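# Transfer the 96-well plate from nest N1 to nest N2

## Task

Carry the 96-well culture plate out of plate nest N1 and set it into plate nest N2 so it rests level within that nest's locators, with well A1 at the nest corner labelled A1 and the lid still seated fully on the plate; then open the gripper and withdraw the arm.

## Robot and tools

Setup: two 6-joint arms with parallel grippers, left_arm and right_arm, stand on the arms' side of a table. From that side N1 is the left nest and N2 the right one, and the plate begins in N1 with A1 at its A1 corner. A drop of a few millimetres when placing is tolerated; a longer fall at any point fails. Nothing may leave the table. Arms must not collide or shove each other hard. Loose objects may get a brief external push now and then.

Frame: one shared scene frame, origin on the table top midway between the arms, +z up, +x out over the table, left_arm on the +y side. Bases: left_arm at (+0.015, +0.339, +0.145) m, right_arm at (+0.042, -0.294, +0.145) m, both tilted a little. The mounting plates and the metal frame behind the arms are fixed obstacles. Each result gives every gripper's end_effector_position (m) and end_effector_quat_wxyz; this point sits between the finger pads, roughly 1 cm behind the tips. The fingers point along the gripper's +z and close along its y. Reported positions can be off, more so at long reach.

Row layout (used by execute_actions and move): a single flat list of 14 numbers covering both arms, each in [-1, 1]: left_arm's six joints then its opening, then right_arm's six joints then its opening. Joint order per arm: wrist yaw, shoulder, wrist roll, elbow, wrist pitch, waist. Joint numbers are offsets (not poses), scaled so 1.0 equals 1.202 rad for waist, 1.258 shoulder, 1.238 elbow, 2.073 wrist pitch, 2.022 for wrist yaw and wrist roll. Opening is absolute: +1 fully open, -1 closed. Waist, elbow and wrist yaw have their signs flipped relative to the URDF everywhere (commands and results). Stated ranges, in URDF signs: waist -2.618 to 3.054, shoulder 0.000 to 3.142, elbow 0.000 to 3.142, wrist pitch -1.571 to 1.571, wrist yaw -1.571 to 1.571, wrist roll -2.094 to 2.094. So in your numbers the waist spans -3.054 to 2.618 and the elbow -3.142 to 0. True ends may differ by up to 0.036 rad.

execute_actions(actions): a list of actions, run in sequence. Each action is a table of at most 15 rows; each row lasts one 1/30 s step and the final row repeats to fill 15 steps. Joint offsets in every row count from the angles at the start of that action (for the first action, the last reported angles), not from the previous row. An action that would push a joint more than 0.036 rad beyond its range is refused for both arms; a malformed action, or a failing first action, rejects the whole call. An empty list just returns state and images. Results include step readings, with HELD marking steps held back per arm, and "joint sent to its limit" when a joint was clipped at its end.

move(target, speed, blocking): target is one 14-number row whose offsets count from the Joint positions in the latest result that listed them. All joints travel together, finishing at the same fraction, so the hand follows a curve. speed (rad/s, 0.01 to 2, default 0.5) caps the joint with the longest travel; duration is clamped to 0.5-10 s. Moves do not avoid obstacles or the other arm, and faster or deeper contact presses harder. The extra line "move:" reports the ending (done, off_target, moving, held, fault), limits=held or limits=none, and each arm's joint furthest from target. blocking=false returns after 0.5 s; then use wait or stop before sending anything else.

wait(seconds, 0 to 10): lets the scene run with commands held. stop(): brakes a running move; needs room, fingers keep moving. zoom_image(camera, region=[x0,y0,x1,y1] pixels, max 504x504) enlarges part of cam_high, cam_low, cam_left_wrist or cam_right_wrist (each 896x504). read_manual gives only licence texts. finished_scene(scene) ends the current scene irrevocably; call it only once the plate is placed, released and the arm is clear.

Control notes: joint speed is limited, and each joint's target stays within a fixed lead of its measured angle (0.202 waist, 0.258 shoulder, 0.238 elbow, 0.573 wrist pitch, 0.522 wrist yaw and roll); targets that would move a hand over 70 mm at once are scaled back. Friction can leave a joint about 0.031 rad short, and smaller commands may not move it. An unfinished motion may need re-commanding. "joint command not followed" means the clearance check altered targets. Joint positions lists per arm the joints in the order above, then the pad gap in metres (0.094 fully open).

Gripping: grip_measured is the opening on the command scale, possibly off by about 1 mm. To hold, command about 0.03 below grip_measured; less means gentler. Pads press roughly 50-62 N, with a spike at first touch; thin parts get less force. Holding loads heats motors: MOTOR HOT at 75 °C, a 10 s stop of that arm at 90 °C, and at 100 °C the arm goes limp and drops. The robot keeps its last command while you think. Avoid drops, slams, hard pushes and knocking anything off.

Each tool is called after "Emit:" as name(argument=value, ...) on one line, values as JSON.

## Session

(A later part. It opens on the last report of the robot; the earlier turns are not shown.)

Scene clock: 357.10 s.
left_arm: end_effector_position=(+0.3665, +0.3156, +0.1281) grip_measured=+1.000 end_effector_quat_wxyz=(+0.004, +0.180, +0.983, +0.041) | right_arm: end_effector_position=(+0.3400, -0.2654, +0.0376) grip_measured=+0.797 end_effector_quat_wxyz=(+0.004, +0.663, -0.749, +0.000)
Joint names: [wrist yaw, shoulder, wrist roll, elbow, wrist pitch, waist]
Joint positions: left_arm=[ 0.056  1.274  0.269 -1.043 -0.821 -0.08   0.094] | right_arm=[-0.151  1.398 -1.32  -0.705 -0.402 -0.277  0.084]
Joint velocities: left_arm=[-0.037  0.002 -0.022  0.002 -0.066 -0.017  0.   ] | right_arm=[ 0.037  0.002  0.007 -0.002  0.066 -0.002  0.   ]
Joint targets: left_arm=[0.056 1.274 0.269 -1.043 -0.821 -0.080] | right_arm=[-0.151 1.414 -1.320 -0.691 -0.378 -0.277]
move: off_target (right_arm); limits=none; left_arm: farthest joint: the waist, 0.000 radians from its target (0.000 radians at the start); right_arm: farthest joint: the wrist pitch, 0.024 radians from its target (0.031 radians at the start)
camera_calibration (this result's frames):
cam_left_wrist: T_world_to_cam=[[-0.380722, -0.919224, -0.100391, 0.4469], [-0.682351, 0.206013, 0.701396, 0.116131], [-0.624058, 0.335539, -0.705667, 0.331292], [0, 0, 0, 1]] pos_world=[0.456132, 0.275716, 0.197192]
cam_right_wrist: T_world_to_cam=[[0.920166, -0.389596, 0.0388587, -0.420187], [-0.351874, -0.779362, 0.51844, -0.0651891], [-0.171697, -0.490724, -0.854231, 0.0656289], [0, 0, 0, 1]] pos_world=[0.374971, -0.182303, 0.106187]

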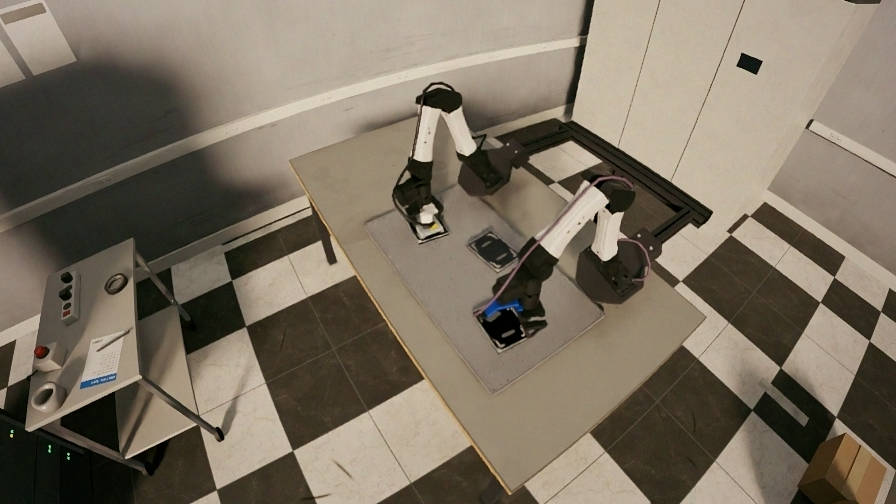

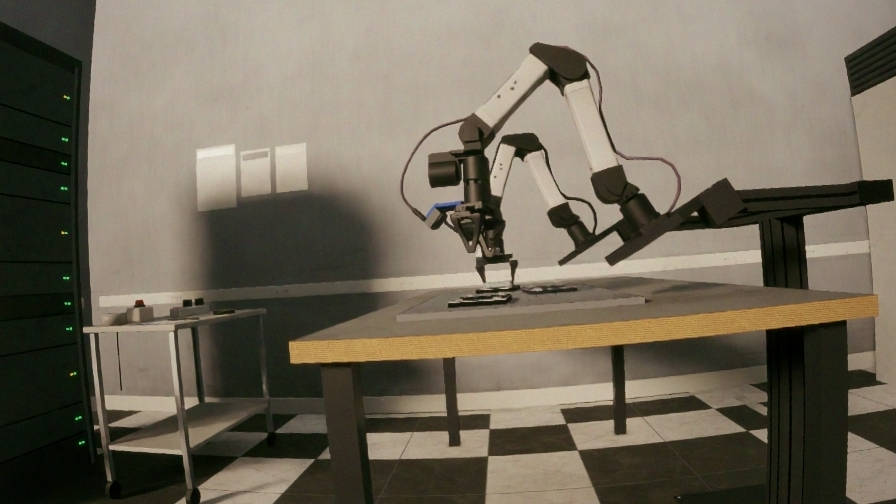

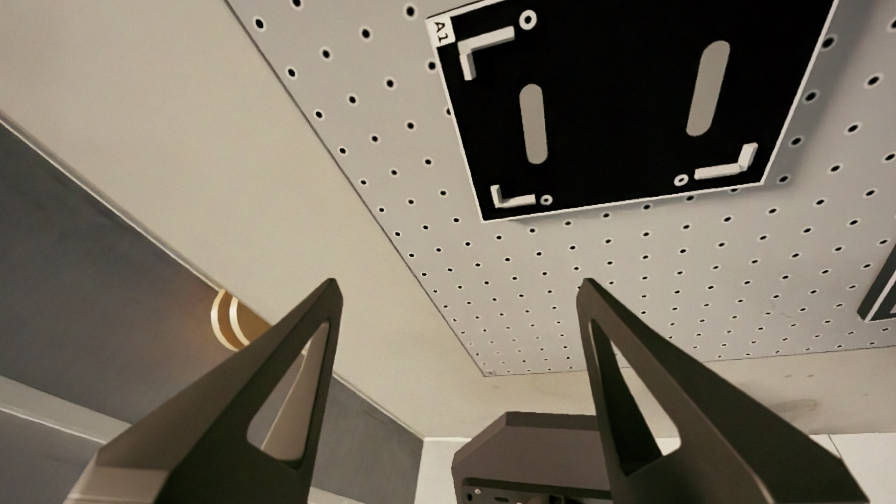

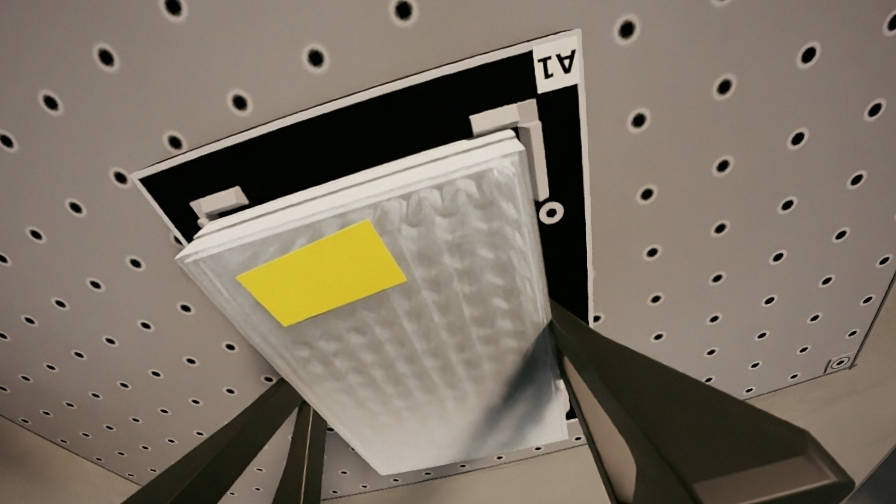

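Emit:
execute_actions(actions=[[[0,0,0,0,0,0,1, 0,-0.024,0,0,0,0,0.72]],[[0,0,0,0,0,0,1, 0,-0.012,0,0,0.011,0,0.72]]])

Scene clock: 362.67 s.
left_arm: end_effector_position=(+0.3665, +0.3156, +0.1281) grip_measured=+1.000 end_effector_quat_wxyz=(+0.004, +0.180, +0.983, +0.041) | right_arm: end_effector_position=(+0.3400, -0.2654, +0.0376) grip_measured=+0.797 end_effector_quat_wxyz=(+0.004, +0.663, -0.749, +0.000)
Joint names: [wrist yaw, shoulder, wrist roll, elbow, wrist pitch, waist]
Joint positions: left_arm=[ 0.056  1.274  0.269 -1.043 -0.821 -0.08   0.094] | right_arm=[-0.151  1.398 -1.32  -0.705 -0.402 -0.277  0.084]
Joint velocities: left_arm=[ 0.022 -0.012 -0.066 -0.007  0.037  0.007  0.   ] | right_arm=[ 0.022  0.007 -0.007  0.002 -0.007 -0.002 -0.   ]
Joint targets: left_arm=[0.056 1.274 0.269 -1.043 -0.821 -0.080] | right_arm=[-0.151 1.383 -1.320 -0.705 -0.379 -0.277]
Step readings (joint positions; steps 1 to 15: 1st action; 16 to 30: 2nd action):
0: left_arm=[0.056 1.274 0.269 -1.043 -0.821 -0.080] | right_arm=[-0.151 1.398 -1.320 -0.705 -0.402 -0.277]
1: left_arm=[0.056 1.274 0.269 -1.043 -0.821 -0.080] | right_arm=[-0.151 1.398 -1.320 -0.705 -0.402 -0.277]
2: left_arm=[0.056 1.274 0.269 -1.043 -0.821 -0.080] | right_arm=[-0.151 1.398 -1.320 -0.705 -0.402 -0.277]
4: left_arm=[0.056 1.274 0.269 -1.043 -0.821 -0.080] | right_arm=[-0.151 1.398 -1.320 -0.705 -0.402 -0.277]
8: left_arm=[0.056 1.274 0.269 -1.043 -0.821 -0.080] | right_arm=[-0.151 1.398 -1.320 -0.705 -0.402 -0.277]
15: left_arm=[0.056 1.274 0.269 -1.043 -0.821 -0.080] | right_arm=[-0.151 1.398 -1.320 -0.705 -0.402 -0.277]
16: left_arm=[0.056 1.274 0.269 -1.043 -0.821 -0.080] | right_arm=[-0.151 1.398 -1.320 -0.705 -0.402 -0.277]
17: left_arm=[0.056 1.274 0.269 -1.043 -0.821 -0.080] | right_arm=[-0.151 1.398 -1.320 -0.705 -0.402 -0.277]
19: left_arm=[0.056 1.274 0.269 -1.043 -0.821 -0.080] | right_arm=[-0.151 1.398 -1.320 -0.705 -0.402 -0.277]
23: left_arm=[0.056 1.274 0.269 -1.043 -0.821 -0.080] | right_arm=[-0.151 1.398 -1.320 -0.705 -0.402 -0.277]
30: Joint positions above
camera_calibration (this result's frames):
cam_left_wrist: T_world_to_cam=[[-0.380722, -0.919224, -0.100391, 0.4469], [-0.682351, 0.206013, 0.701396, 0.116131], [-0.624058, 0.335539, -0.705667, 0.331292], [0, 0, 0, 1]] pos_world=[0.456132, 0.275716, 0.197192]
cam_right_wrist: T_world_to_cam=[[0.920166, -0.389596, 0.0388587, -0.420187], [-0.351874, -0.779362, 0.51844, -0.0651891], [-0.171697, -0.490724, -0.854231, 0.0656289], [0, 0, 0, 1]] pos_world=[0.374971, -0.182303, 0.106187]

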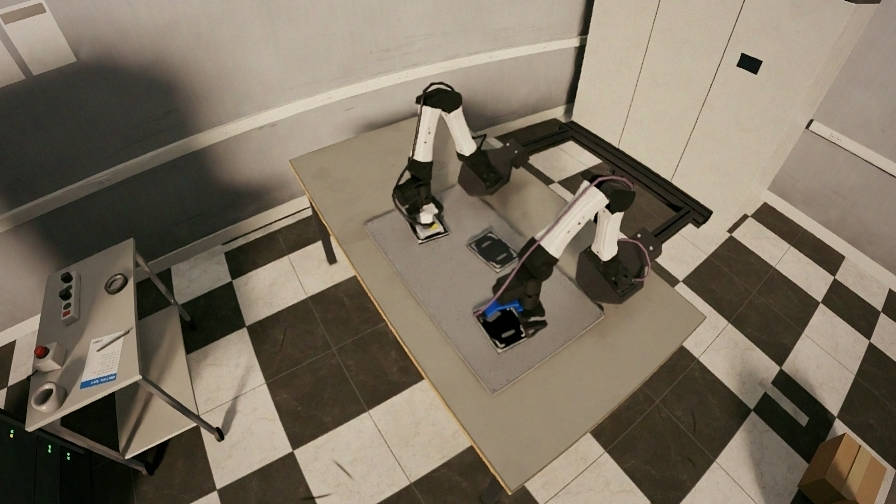

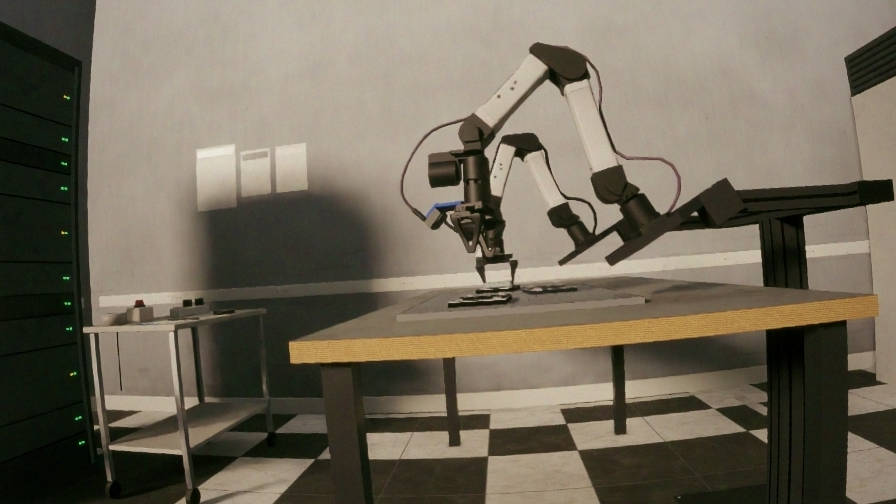

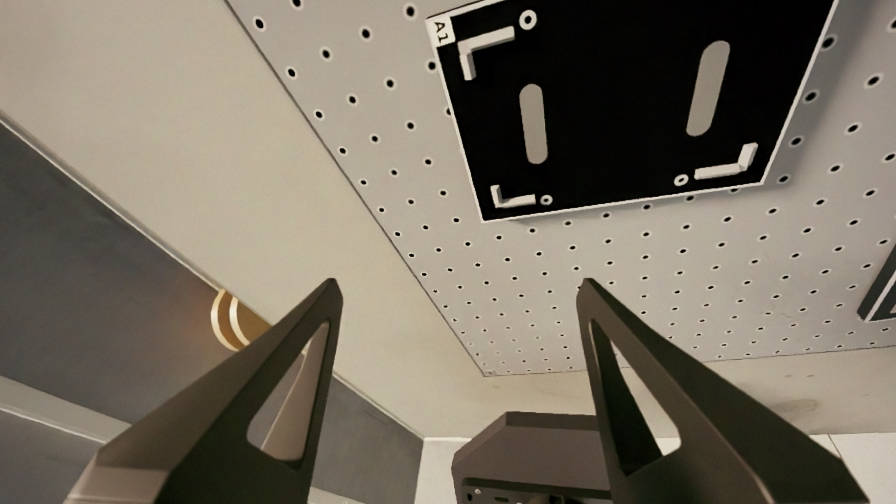

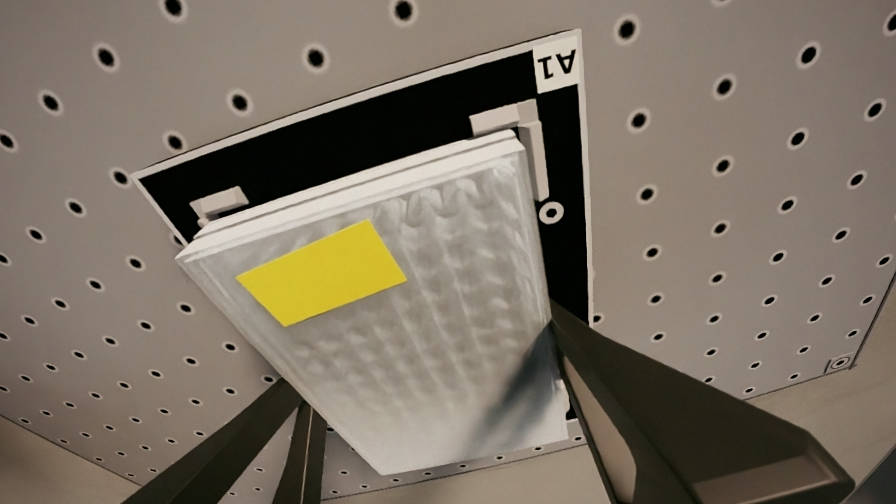

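Emit:
execute_actions(actions=[[[0,0,0,0,0,0,1, 0,-0.034,0,0,0,0,0.72]],[[0,0,0,0,0,0,1, 0,-0.012,0,0,0.009,0,0.72]]])

Scene clock: 367.73 s.
left_arm: end_effector_position=(+0.3665, +0.3156, +0.1281) grip_measured=+1.000 end_effector_quat_wxyz=(+0.004, +0.180, +0.983, +0.041) | right_arm: end_effector_position=(+0.3421, -0.2657, +0.0415) grip_measured=+0.797 end_effector_quat_wxyz=(-0.001, +0.662, -0.749, +0.003)
Joint names: [wrist yaw, shoulder, wrist roll, elbow, wrist pitch, waist]
Joint positions: left_arm=[ 0.056  1.274  0.269 -1.043 -0.821 -0.08   0.094] | right_arm=[-0.151  1.381 -1.32  -0.705 -0.407 -0.277  0.084]
Joint velocities: left_arm=[ 0.007  0.002  0.007 -0.002  0.022  0.002  0.   ] | right_arm=[ 0.022 -0.002  0.022  0.012 -0.051 -0.002  0.   ]
Joint targets: left_arm=[0.056 1.274 0.269 -1.043 -0.821 -0.080] | right_arm=[-0.151 1.366 -1.320 -0.705 -0.388 -0.277]
Step readings (joint positions; steps 1 to 15: 1st action; 16 to 30: 2nd action):
0: left_arm=[0.056 1.274 0.269 -1.043 -0.821 -0.080] | right_arm=[-0.151 1.398 -1.320 -0.705 -0.402 -0.277]
1: left_arm=[0.056 1.274 0.269 -1.043 -0.821 -0.080] | right_arm=[-0.151 1.396 -1.320 -0.705 -0.402 -0.277]
2: left_arm=[0.056 1.274 0.269 -1.043 -0.821 -0.080] | right_arm=[-0.151 1.392 -1.320 -0.705 -0.404 -0.277]
4: left_arm=[0.056 1.274 0.269 -1.043 -0.821 -0.080] | right_arm=[-0.151 1.384 -1.320 -0.705 -0.406 -0.277]
8: left_arm=[0.056 1.274 0.269 -1.043 -0.821 -0.080] | right_arm=[-0.151 1.381 -1.320 -0.705 -0.407 -0.277]
15: left_arm=[0.056 1.274 0.269 -1.043 -0.821 -0.080] | right_arm=[-0.151 1.381 -1.320 -0.705 -0.407 -0.277]
16: left_arm=[0.056 1.274 0.269 -1.043 -0.821 -0.080] | right_arm=[-0.151 1.381 -1.320 -0.705 -0.407 -0.277]
17: left_arm=[0.056 1.274 0.269 -1.043 -0.821 -0.080] | right_arm=[-0.151 1.381 -1.320 -0.705 -0.407 -0.277]
19: left_arm=[0.056 1.274 0.269 -1.043 -0.821 -0.080] | right_arm=[-0.151 1.381 -1.320 -0.705 -0.407 -0.277]
23: left_arm=[0.056 1.274 0.269 -1.043 -0.821 -0.080] | right_arm=[-0.151 1.381 -1.320 -0.705 -0.407 -0.277]
30: Joint positions above
camera_calibration (this result's frames):
cam_left_wrist: T_world_to_cam=[[-0.380722, -0.919224, -0.100391, 0.4469], [-0.682351, 0.206013, 0.701396, 0.116131], [-0.624058, 0.335539, -0.705667, 0.331292], [0, 0, 0, 1]] pos_world=[0.456132, 0.275716, 0.197192]
cam_right_wrist: T_world_to_cam=[[0.918947, -0.391292, 0.0492678, -0.422917], [-0.35943, -0.779532, 0.512971, -0.0639103], [-0.162315, -0.489101, -0.856991, 0.066525], [0, 0, 0, 1]] pos_world=[0.376465, -0.182766, 0.110632]

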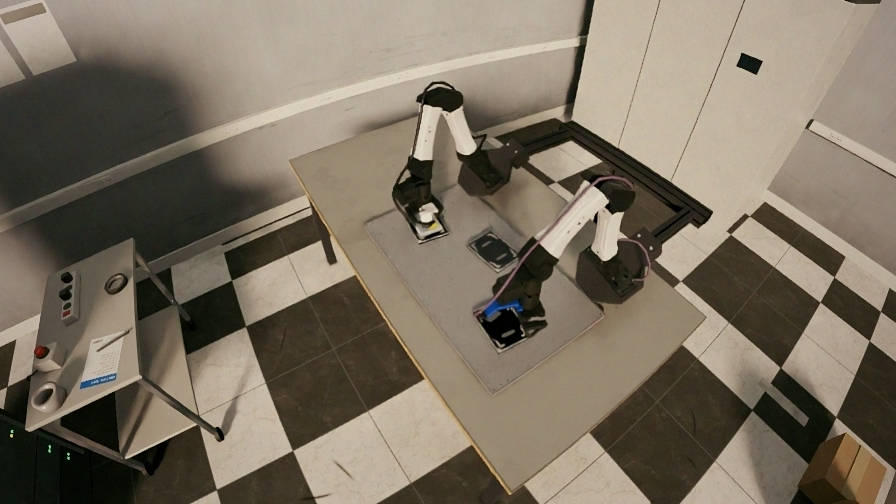

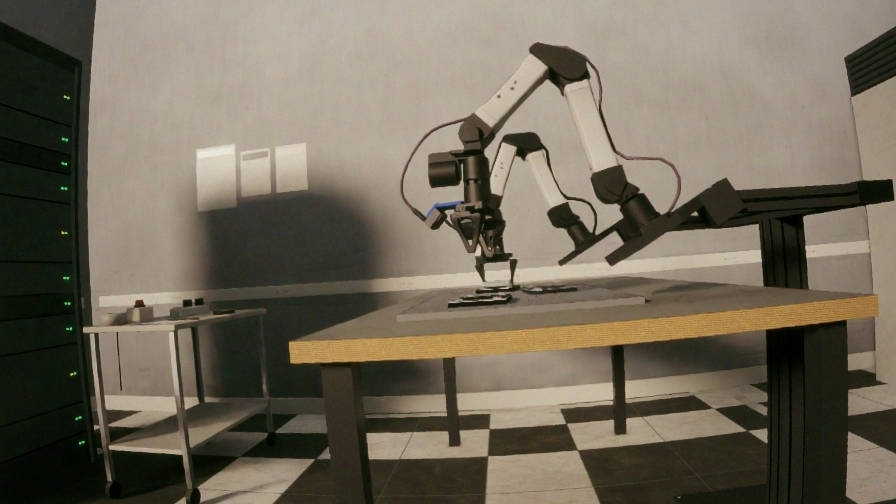

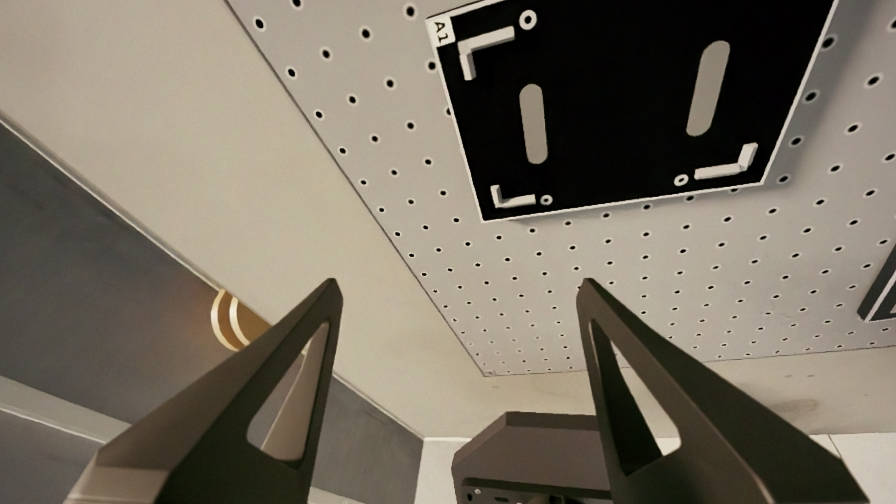

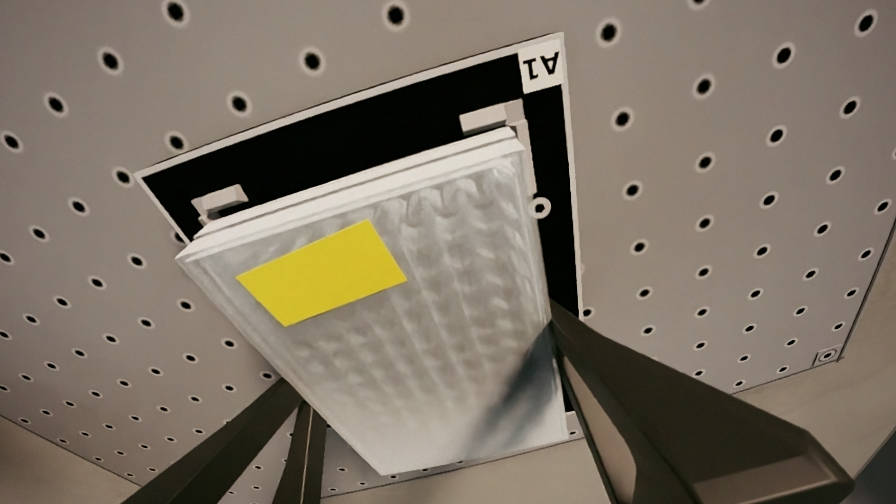

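Emit:
execute_actions(actions=[[[0,0,0,0,0,0,1, 0,0,0,0,0.0145,0,0.72]],[[0,0,0,0,0,0,1, 0,0,0,0,0,0,0.72]]])

Scene clock: 372.03 s.
left_arm: end_effector_position=(+0.3665, +0.3156, +0.1281) grip_measured=+1.000 end_effector_quat_wxyz=(+0.004, +0.180, +0.983, +0.041) | right_arm: end_effector_position=(+0.3421, -0.2657, +0.0415) grip_measured=+0.797 end_effector_quat_wxyz=(-0.001, +0.662, -0.749, +0.003)
Joint names: [wrist yaw, shoulder, wrist roll, elbow, wrist pitch, waist]
Joint positions: left_arm=[ 0.056  1.274  0.269 -1.043 -0.821 -0.08   0.094] | right_arm=[-0.151  1.381 -1.32  -0.705 -0.407 -0.277  0.084]
Joint velocities: left_arm=[-0.007 -0.002  0.007  0.002  0.022  0.027  0.   ] | right_arm=[ 0.066 -0.007 -0.022  0.012 -0.037 -0.002  0.   ]
Joint targets: left_arm=[0.056 1.274 0.269 -1.043 -0.821 -0.080] | right_arm=[-0.151 1.381 -1.320 -0.705 -0.407 -0.277]
Step readings (joint positions; steps 1 to 15: 1st action; 16 to 30: 2nd action):
0: left_arm=[0.056 1.274 0.269 -1.043 -0.821 -0.080] | right_arm=[-0.151 1.381 -1.320 -0.705 -0.407 -0.277]
1: left_arm=[0.056 1.274 0.269 -1.043 -0.821 -0.080] | right_arm=[-0.151 1.381 -1.320 -0.705 -0.407 -0.277]
2: left_arm=[0.056 1.274 0.269 -1.043 -0.821 -0.080] | right_arm=[-0.151 1.381 -1.320 -0.705 -0.407 -0.277]
4: left_arm=[0.056 1.274 0.269 -1.043 -0.821 -0.080] | right_arm=[-0.151 1.381 -1.320 -0.705 -0.407 -0.277]
8: left_arm=[0.056 1.274 0.269 -1.043 -0.821 -0.080] | right_arm=[-0.151 1.381 -1.320 -0.705 -0.407 -0.277]
15: left_arm=[0.056 1.274 0.269 -1.043 -0.821 -0.080] | right_arm=[-0.151 1.381 -1.320 -0.705 -0.407 -0.277]
16: left_arm=[0.056 1.274 0.269 -1.043 -0.821 -0.080] | right_arm=[-0.151 1.381 -1.320 -0.705 -0.407 -0.277]
17: left_arm=[0.056 1.274 0.269 -1.043 -0.821 -0.080] | right_arm=[-0.151 1.381 -1.320 -0.705 -0.407 -0.277]
19: left_arm=[0.056 1.274 0.269 -1.043 -0.821 -0.080] | right_arm=[-0.151 1.381 -1.320 -0.705 -0.407 -0.277]
23: left_arm=[0.056 1.274 0.269 -1.043 -0.821 -0.080] | right_arm=[-0.151 1.381 -1.320 -0.705 -0.407 -0.277]
30: Joint positions above
camera_calibration (this result's frames):
cam_left_wrist: T_world_to_cam=[[-0.380722, -0.919224, -0.100391, 0.4469], [-0.682351, 0.206013, 0.701396, 0.116131], [-0.624058, 0.335539, -0.705667, 0.331292], [0, 0, 0, 1]] pos_world=[0.456132, 0.275716, 0.197192]
cam_right_wrist: T_world_to_cam=[[0.918947, -0.391292, 0.0492678, -0.422917], [-0.35943, -0.779532, 0.512971, -0.0639103], [-0.162315, -0.489101, -0.856991, 0.066525], [0, 0, 0, 1]] pos_world=[0.376465, -0.182766, 0.110632]

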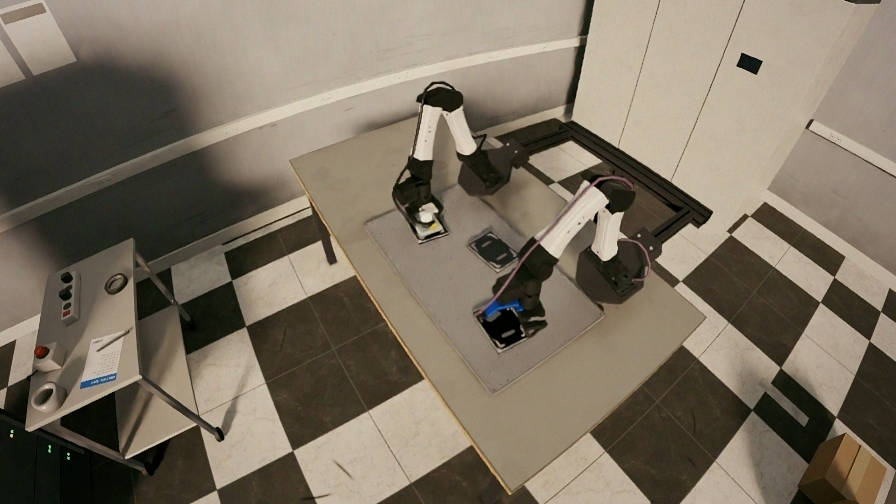

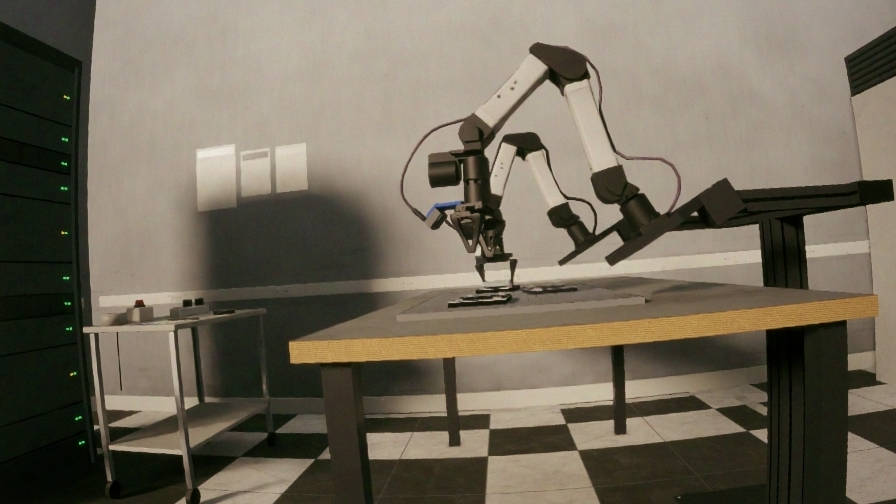

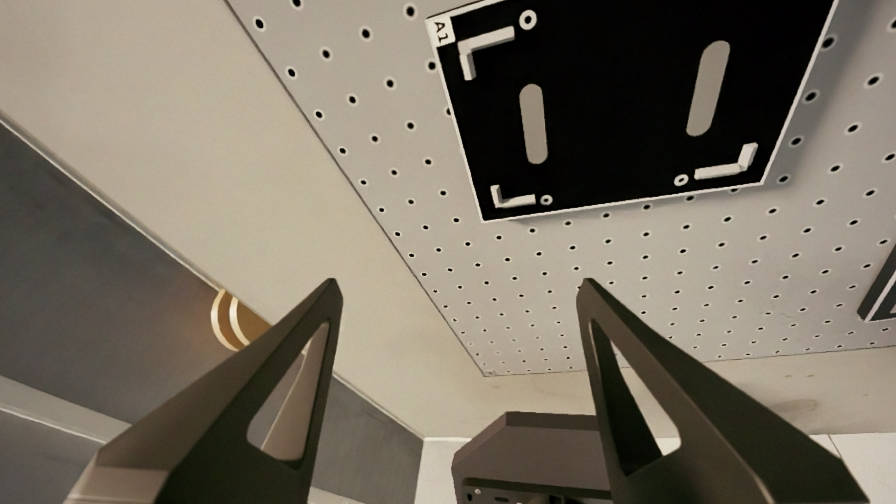

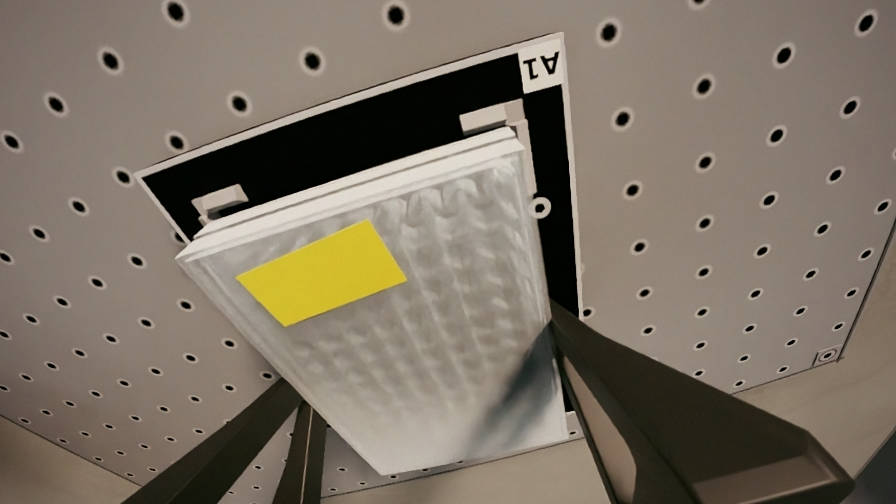

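Backlash after reversal; go bigger.

Emit:
execute_actions(actions=[[[0,0,0,0,0,0,1, 0,0,0,0,0.021,0,0.72]],[[0,0,0,0,0,0,1, 0,0,0,0,0,0,0.72]]])

Scene clock: 374.67 s.
left_arm: end_effector_position=(+0.3665, +0.3156, +0.1281) grip_measured=+1.000 end_effector_quat_wxyz=(+0.004, +0.180, +0.983, +0.041) | right_arm: end_effector_position=(+0.3421, -0.2657, +0.0415) grip_measured=+0.797 end_effector_quat_wxyz=(-0.001, +0.662, -0.749, +0.003)
Joint names: [wrist yaw, shoulder, wrist roll, elbow, wrist pitch, waist]
Joint positions: left_arm=[ 0.056  1.274  0.269 -1.043 -0.821 -0.08   0.094] | right_arm=[-0.151  1.381 -1.32  -0.705 -0.407 -0.277  0.084]
Joint velocities: left_arm=[-0.007 -0.017 -0.051  0.007 -0.007  0.002  0.   ] | right_arm=[-0.022  0.012  0.037  0.012  0.007  0.002  0.   ]
Joint targets: left_arm=[0.056 1.274 0.269 -1.043 -0.821 -0.080] | right_arm=[-0.151 1.381 -1.320 -0.705 -0.406 -0.277]
Step readings (joint positions; steps 1 to 15: 1st action; 16 to 30: 2nd action):
0: left_arm=[0.056 1.274 0.269 -1.043 -0.821 -0.080] | right_arm=[-0.151 1.381 -1.320 -0.705 -0.407 -0.277]
1: left_arm=[0.056 1.274 0.269 -1.043 -0.821 -0.080] | right_arm=[-0.151 1.381 -1.320 -0.705 -0.406 -0.277]
2: left_arm=[0.056 1.274 0.269 -1.043 -0.821 -0.080] | right_arm=[-0.151 1.381 -1.320 -0.705 -0.406 -0.277]
4: left_arm=[0.056 1.274 0.269 -1.043 -0.821 -0.080] | right_arm=[-0.151 1.381 -1.320 -0.705 -0.406 -0.277]
8: left_arm=[0.056 1.274 0.269 -1.043 -0.821 -0.080] | right_arm=[-0.151 1.381 -1.320 -0.705 -0.406 -0.277]
15: left_arm=[0.056 1.274 0.269 -1.043 -0.821 -0.080] | right_arm=[-0.151 1.381 -1.320 -0.705 -0.406 -0.277]
16: left_arm=[0.056 1.274 0.269 -1.043 -0.821 -0.080] | right_arm=[-0.151 1.381 -1.320 -0.705 -0.407 -0.277]
17: left_arm=[0.056 1.274 0.269 -1.043 -0.821 -0.080] | right_arm=[-0.151 1.381 -1.320 -0.705 -0.407 -0.277]
19: left_arm=[0.056 1.274 0.269 -1.043 -0.821 -0.080] | right_arm=[-0.151 1.381 -1.320 -0.705 -0.407 -0.277]
23: left_arm=[0.056 1.274 0.269 -1.043 -0.821 -0.080] | right_arm=[-0.151 1.381 -1.320 -0.705 -0.407 -0.277]
30: Joint positions above
camera_calibration (this result's frames):
cam_left_wrist: T_world_to_cam=[[-0.380722, -0.919224, -0.100391, 0.4469], [-0.682351, 0.206013, 0.701396, 0.116131], [-0.624058, 0.335539, -0.705667, 0.331292], [0, 0, 0, 1]] pos_world=[0.456132, 0.275716, 0.197192]
cam_right_wrist: T_world_to_cam=[[0.918947, -0.391292, 0.0492678, -0.422917], [-0.35943, -0.779532, 0.512971, -0.0639103], [-0.162315, -0.489101, -0.856991, 0.066525], [0, 0, 0, 1]] pos_world=[0.376465, -0.182766, 0.110632]

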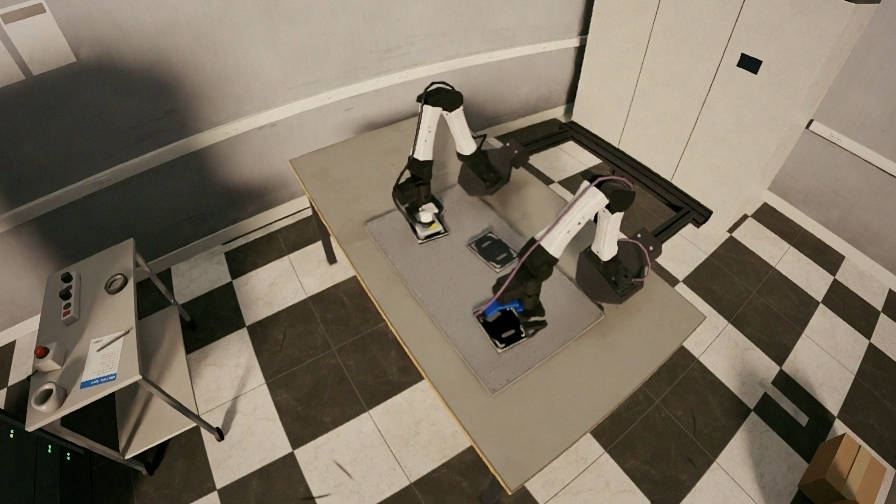

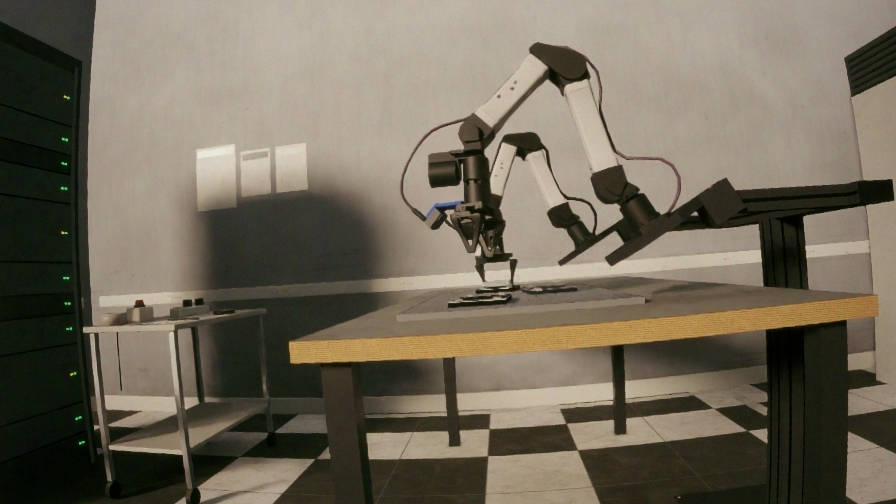

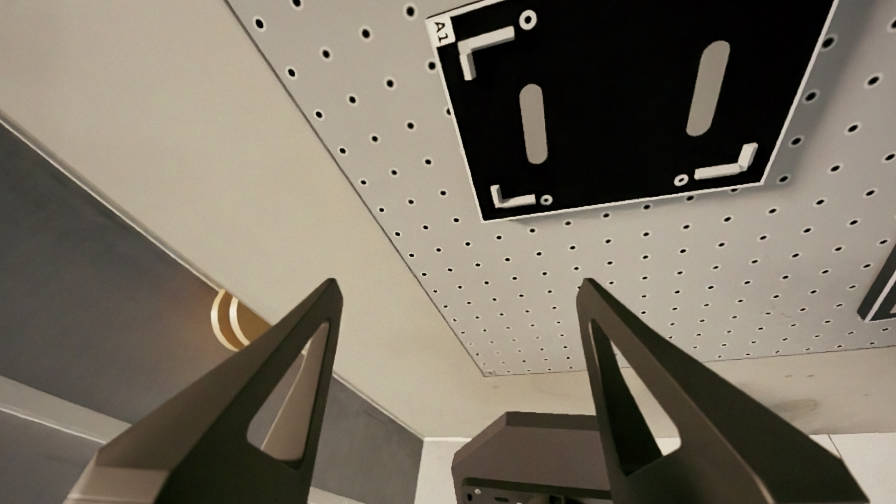

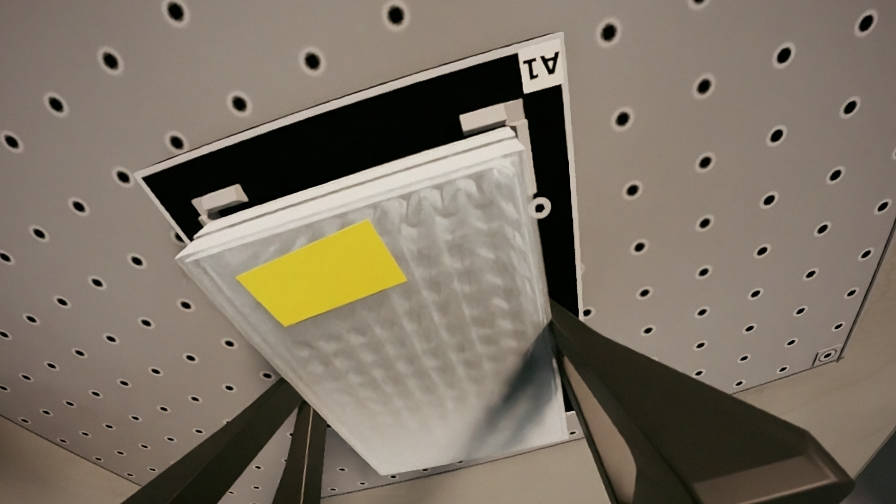

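Emit:
execute_actions(actions=[[[0,0,0,0,0,0,1, 0,0.01,0,0,0.012,0,0.72],[0,0,0,0,0,0,1, 0,0.015,0,0,0.012,0,0.72],[0,0,0,0,0,0,1, 0,0.018,0,0,0.013,0,0.72],[0,0,0,0,0,0,1, 0,0.02,0,0,0.014,0,0.72],[0,0,0,0,0,0,1, 0,0.022,0,0,0.015,0,0.72],[0,0,0,0,0,0,1, 0,0.024,0,0,0.016,0,0.72],[0,0,0,0,0,0,1, 0,0.026,0,0,0.017,0,0.72]],[[0,0,0,0,0,0,1, 0,0.012,0,0,0.012,0,0.72]]])

Scene clock: 382.00 s.
left_arm: end_effector_position=(+0.3665, +0.3156, +0.1281) grip_measured=+1.000 end_effector_quat_wxyz=(+0.004, +0.180, +0.983, +0.041) | right_arm: end_effector_position=(+0.3400, -0.2653, +0.0374) grip_measured=+0.797 end_effector_quat_wxyz=(+0.004, +0.663, -0.749, +0.000)
Joint names: [wrist yaw, shoulder, wrist roll, elbow, wrist pitch, waist]
Joint positions: left_arm=[ 0.056  1.274  0.269 -1.043 -0.821 -0.08   0.094] | right_arm=[-0.151  1.399 -1.32  -0.705 -0.401 -0.277  0.084]
Joint velocities: left_arm=[-0.022 -0.022  0.081 -0.007  0.022 -0.002  0.   ] | right_arm=[ 0.007 -0.007 -0.007 -0.012 -0.007  0.002 -0.001]
Joint targets: left_arm=[0.056 1.274 0.269 -1.043 -0.821 -0.080] | right_arm=[-0.151 1.414 -1.320 -0.705 -0.376 -0.277]
Step readings (joint positions; steps 1 to 15: 1st action; 16 to 30: 2nd action):
0: left_arm=[0.056 1.274 0.269 -1.043 -0.821 -0.080] | right_arm=[-0.151 1.381 -1.320 -0.705 -0.407 -0.277]
1: left_arm=[0.056 1.274 0.269 -1.043 -0.821 -0.080] | right_arm=[-0.151 1.381 -1.320 -0.705 -0.407 -0.277]
2: left_arm=[0.056 1.274 0.269 -1.043 -0.821 -0.080] | right_arm=[-0.151 1.381 -1.320 -0.705 -0.407 -0.277]
4: left_arm=[0.056 1.274 0.269 -1.043 -0.821 -0.080] | right_arm=[-0.151 1.382 -1.320 -0.705 -0.407 -0.277]
8: left_arm=[0.056 1.274 0.269 -1.043 -0.821 -0.080] | right_arm=[-0.151 1.396 -1.320 -0.705 -0.403 -0.277]
15: left_arm=[0.056 1.274 0.269 -1.043 -0.821 -0.080] | right_arm=[-0.151 1.399 -1.320 -0.705 -0.401 -0.277]
16: left_arm=[0.056 1.274 0.269 -1.043 -0.821 -0.080] | right_arm=[-0.151 1.399 -1.320 -0.705 -0.401 -0.277]
17: left_arm=[0.056 1.274 0.269 -1.043 -0.821 -0.080] | right_arm=[-0.151 1.399 -1.320 -0.705 -0.401 -0.277]
19: left_arm=[0.056 1.274 0.269 -1.043 -0.821 -0.080] | right_arm=[-0.151 1.399 -1.320 -0.705 -0.401 -0.277]
23: left_arm=[0.056 1.274 0.269 -1.043 -0.821 -0.080] | right_arm=[-0.151 1.399 -1.320 -0.705 -0.401 -0.277]
30: Joint positions above
camera_calibration (this result's frames):
cam_left_wrist: T_world_to_cam=[[-0.380722, -0.919224, -0.100391, 0.4469], [-0.682351, 0.206013, 0.701396, 0.116131], [-0.624058, 0.335539, -0.705667, 0.331292], [0, 0, 0, 1]] pos_world=[0.456132, 0.275716, 0.197192]
cam_right_wrist: T_world_to_cam=[[0.920166, -0.389596, 0.0388587, -0.420199], [-0.351874, -0.779362, 0.51844, -0.065064], [-0.171697, -0.490724, -0.854231, 0.0655008], [0, 0, 0, 1]] pos_world=[0.375004, -0.182273, 0.106013]

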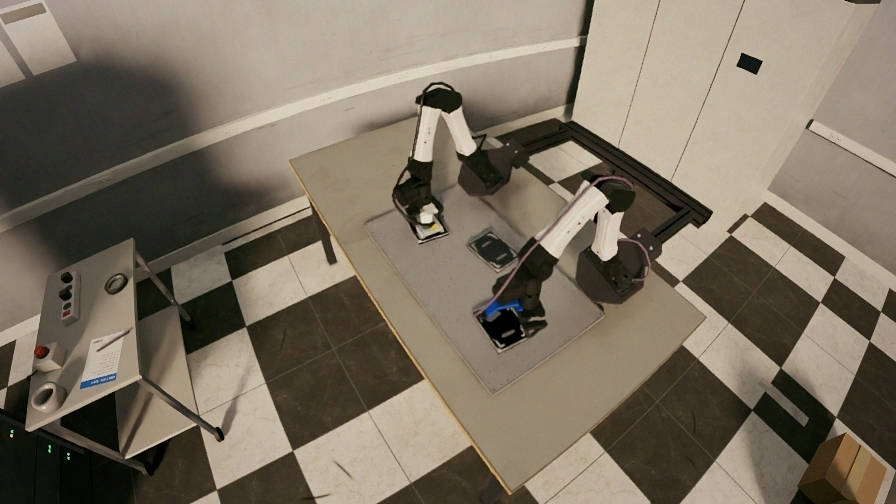

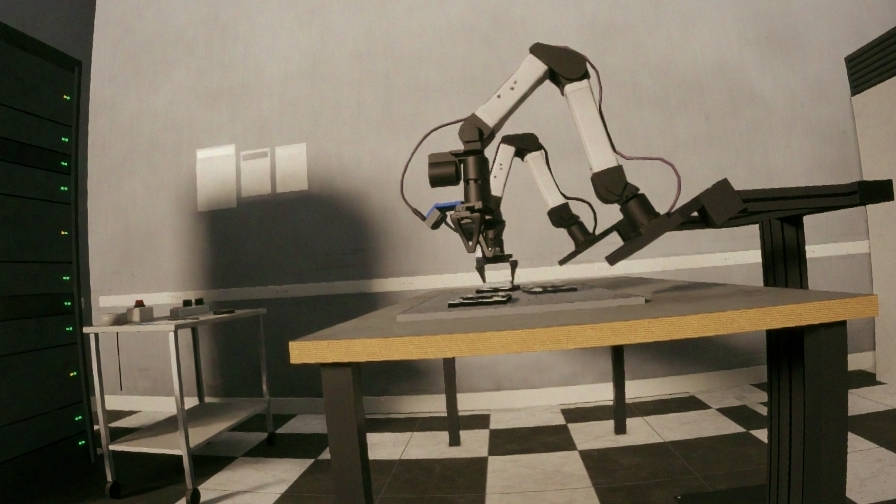

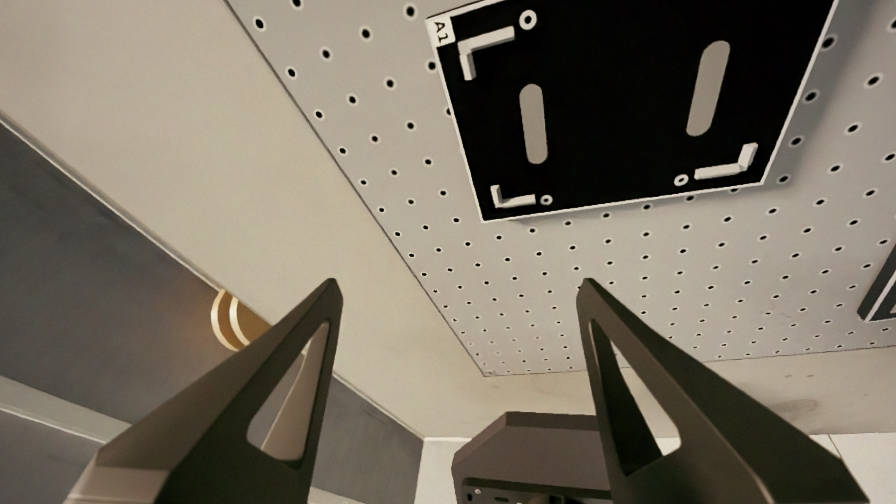

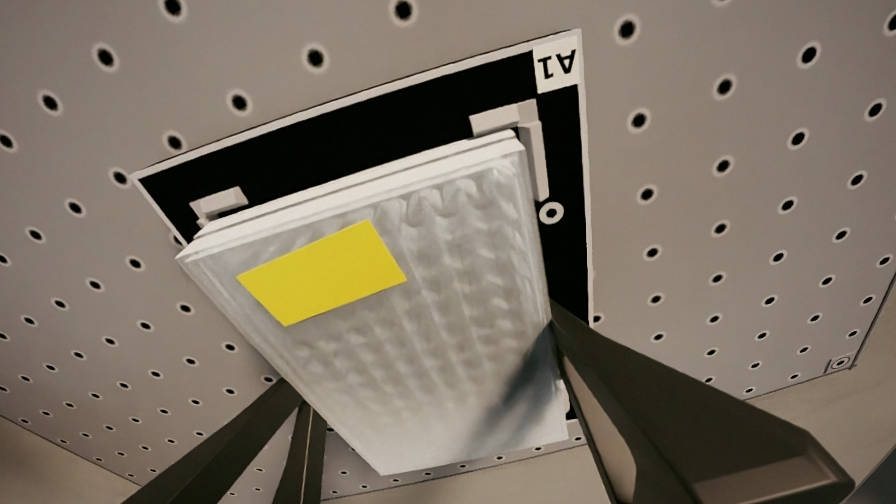

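Emit:
execute_actions(actions=[[[0,0,0,0,0,0,1, 0,-0.034,0,0,0,0,0.72]],[[0,0,0,0,0,0,1, 0,0,0.013,0,0,0,0.72]],[[0,0,0,0,0,0,1, 0,0,0,0,0.014,0,0.72]]])

Scene clock: 388.57 s.
left_arm: end_effector_position=(+0.3665, +0.3156, +0.1281) grip_measured=+1.000 end_effector_quat_wxyz=(+0.004, +0.180, +0.983, +0.041) | right_arm: end_effector_position=(+0.3428, -0.2655, +0.0413) grip_measured=+0.797 end_effector_quat_wxyz=(-0.002, +0.657, -0.754, +0.004)
Joint names: [wrist yaw, shoulder, wrist roll, elbow, wrist pitch, waist]
Joint positions: left_arm=[ 0.056  1.274  0.269 -1.043 -0.821 -0.08   0.094] | right_arm=[-0.15   1.381 -1.305 -0.705 -0.403 -0.277  0.084]
Joint velocities: left_arm=[-0.007  0.007  0.037  0.002 -0.007  0.012  0.   ] | right_arm=[-0.037 -0.007 -0.051 -0.002 -0.037  0.017 -0.001]
Joint targets: left_arm=[0.056 1.274 0.269 -1.043 -0.821 -0.080] | right_arm=[-0.150 1.381 -1.305 -0.705 -0.378 -0.277]
Step readings (joint positions; steps 1 to 15: 1st action; 16 to 30: 2nd action; 31 to 45: 3rd action):
0: left_arm=[0.056 1.274 0.269 -1.043 -0.821 -0.080] | right_arm=[-0.151 1.399 -1.320 -0.705 -0.401 -0.277]
1: left_arm=[0.056 1.274 0.269 -1.043 -0.821 -0.080] | right_arm=[-0.151 1.396 -1.320 -0.705 -0.402 -0.277]
2: left_arm=[0.056 1.274 0.269 -1.043 -0.821 -0.080] | right_arm=[-0.150 1.393 -1.320 -0.705 -0.403 -0.277]
4: left_arm=[0.056 1.274 0.269 -1.043 -0.821 -0.080] | right_arm=[-0.150 1.385 -1.320 -0.705 -0.405 -0.277]
8: left_arm=[0.056 1.274 0.269 -1.043 -0.821 -0.080] | right_arm=[-0.150 1.381 -1.320 -0.705 -0.407 -0.277]
15: left_arm=[0.056 1.274 0.269 -1.043 -0.821 -0.080] | right_arm=[-0.150 1.381 -1.320 -0.705 -0.407 -0.277]
16: left_arm=[0.056 1.274 0.269 -1.043 -0.821 -0.080] | right_arm=[-0.150 1.381 -1.317 -0.705 -0.407 -0.277]
17: left_arm=[0.056 1.274 0.269 -1.043 -0.821 -0.080] | right_arm=[-0.150 1.381 -1.315 -0.705 -0.407 -0.277]
19: left_arm=[0.056 1.274 0.269 -1.043 -0.821 -0.080] | right_arm=[-0.150 1.381 -1.311 -0.705 -0.407 -0.277]
23: left_arm=[0.056 1.274 0.269 -1.043 -0.821 -0.080] | right_arm=[-0.150 1.381 -1.307 -0.705 -0.407 -0.277]
30: left_arm=[0.056 1.274 0.269 -1.043 -0.821 -0.080] | right_arm=[-0.150 1.381 -1.305 -0.705 -0.407 -0.277]
31: left_arm=[0.056 1.274 0.269 -1.043 -0.821 -0.080] | right_arm=[-0.150 1.381 -1.305 -0.705 -0.406 -0.277]
32: left_arm=[0.056 1.274 0.269 -1.043 -0.821 -0.080] | right_arm=[-0.150 1.381 -1.305 -0.705 -0.404 -0.277]
34: left_arm=[0.056 1.274 0.269 -1.043 -0.821 -0.080] | right_arm=[-0.150 1.381 -1.305 -0.705 -0.403 -0.277]
38: left_arm=[0.056 1.274 0.269 -1.043 -0.821 -0.080] | right_arm=[-0.150 1.381 -1.305 -0.705 -0.403 -0.277]
45: Joint positions above
camera_calibration (this result's frames):
cam_left_wrist: T_world_to_cam=[[-0.380722, -0.919224, -0.100391, 0.4469], [-0.682351, 0.206013, 0.701396, 0.116131], [-0.624058, 0.335539, -0.705667, 0.331292], [0, 0, 0, 1]] pos_world=[0.456132, 0.275716, 0.197192]
cam_right_wrist: T_world_to_cam=[[0.912736, -0.40531, 0.0513532, -0.425137], [-0.372637, -0.774365, 0.511372, -0.0574767], [-0.167498, -0.485883, -0.857824, 0.0692419], [0, 0, 0, 1]] pos_world=[0.378217, -0.183177, 0.110621]

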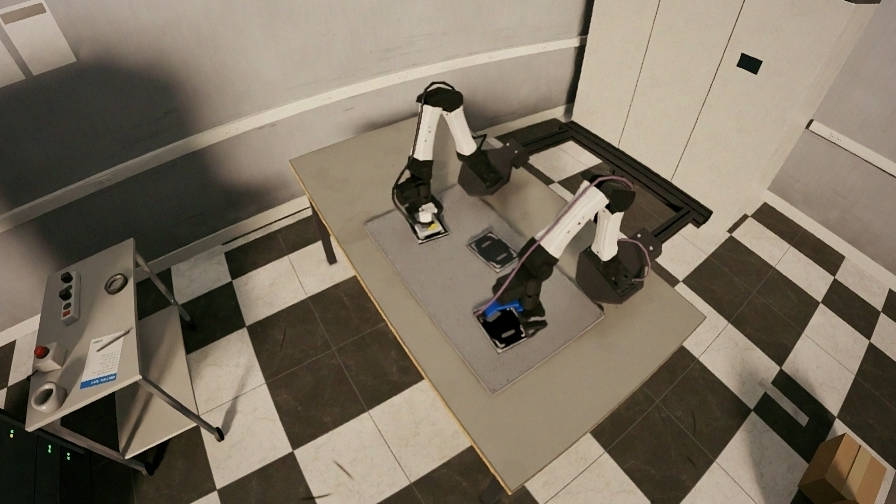

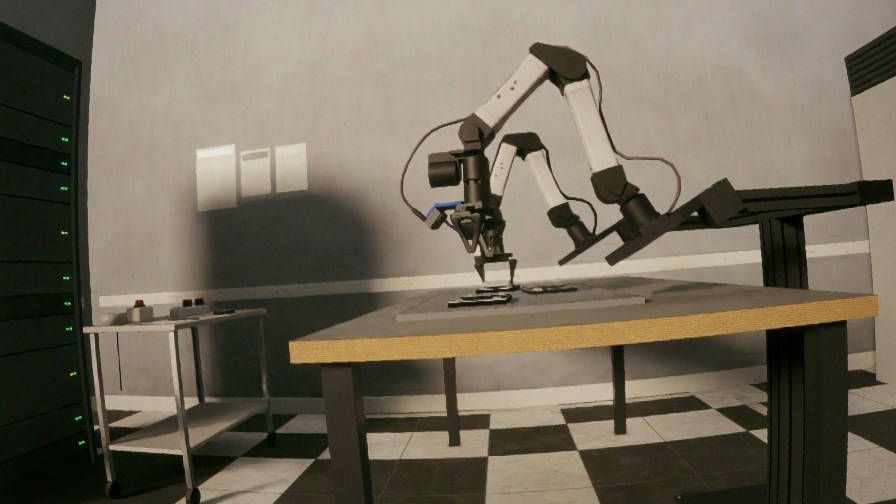

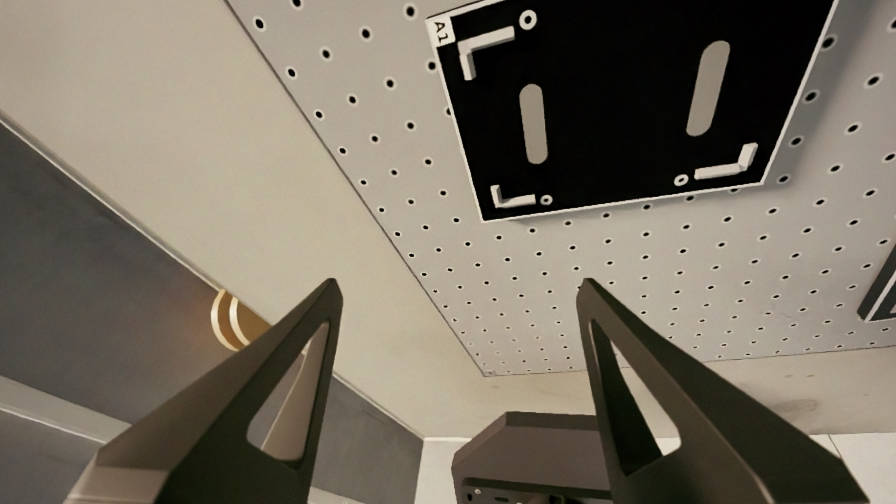

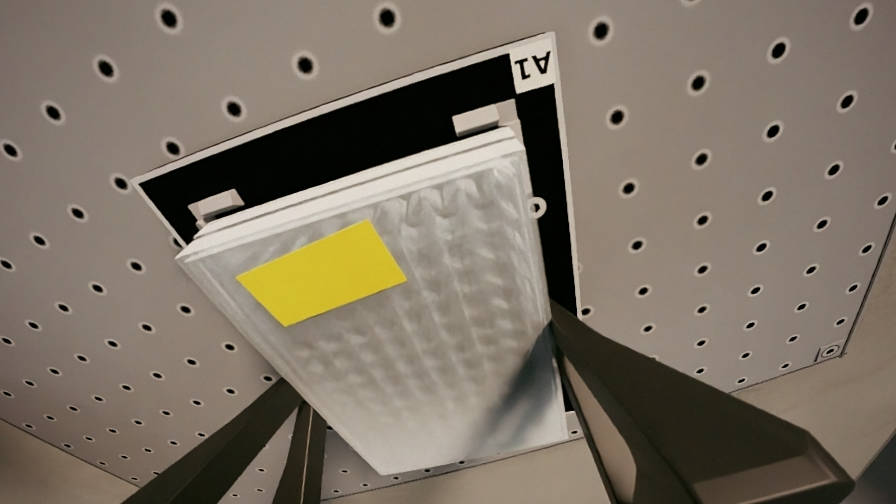

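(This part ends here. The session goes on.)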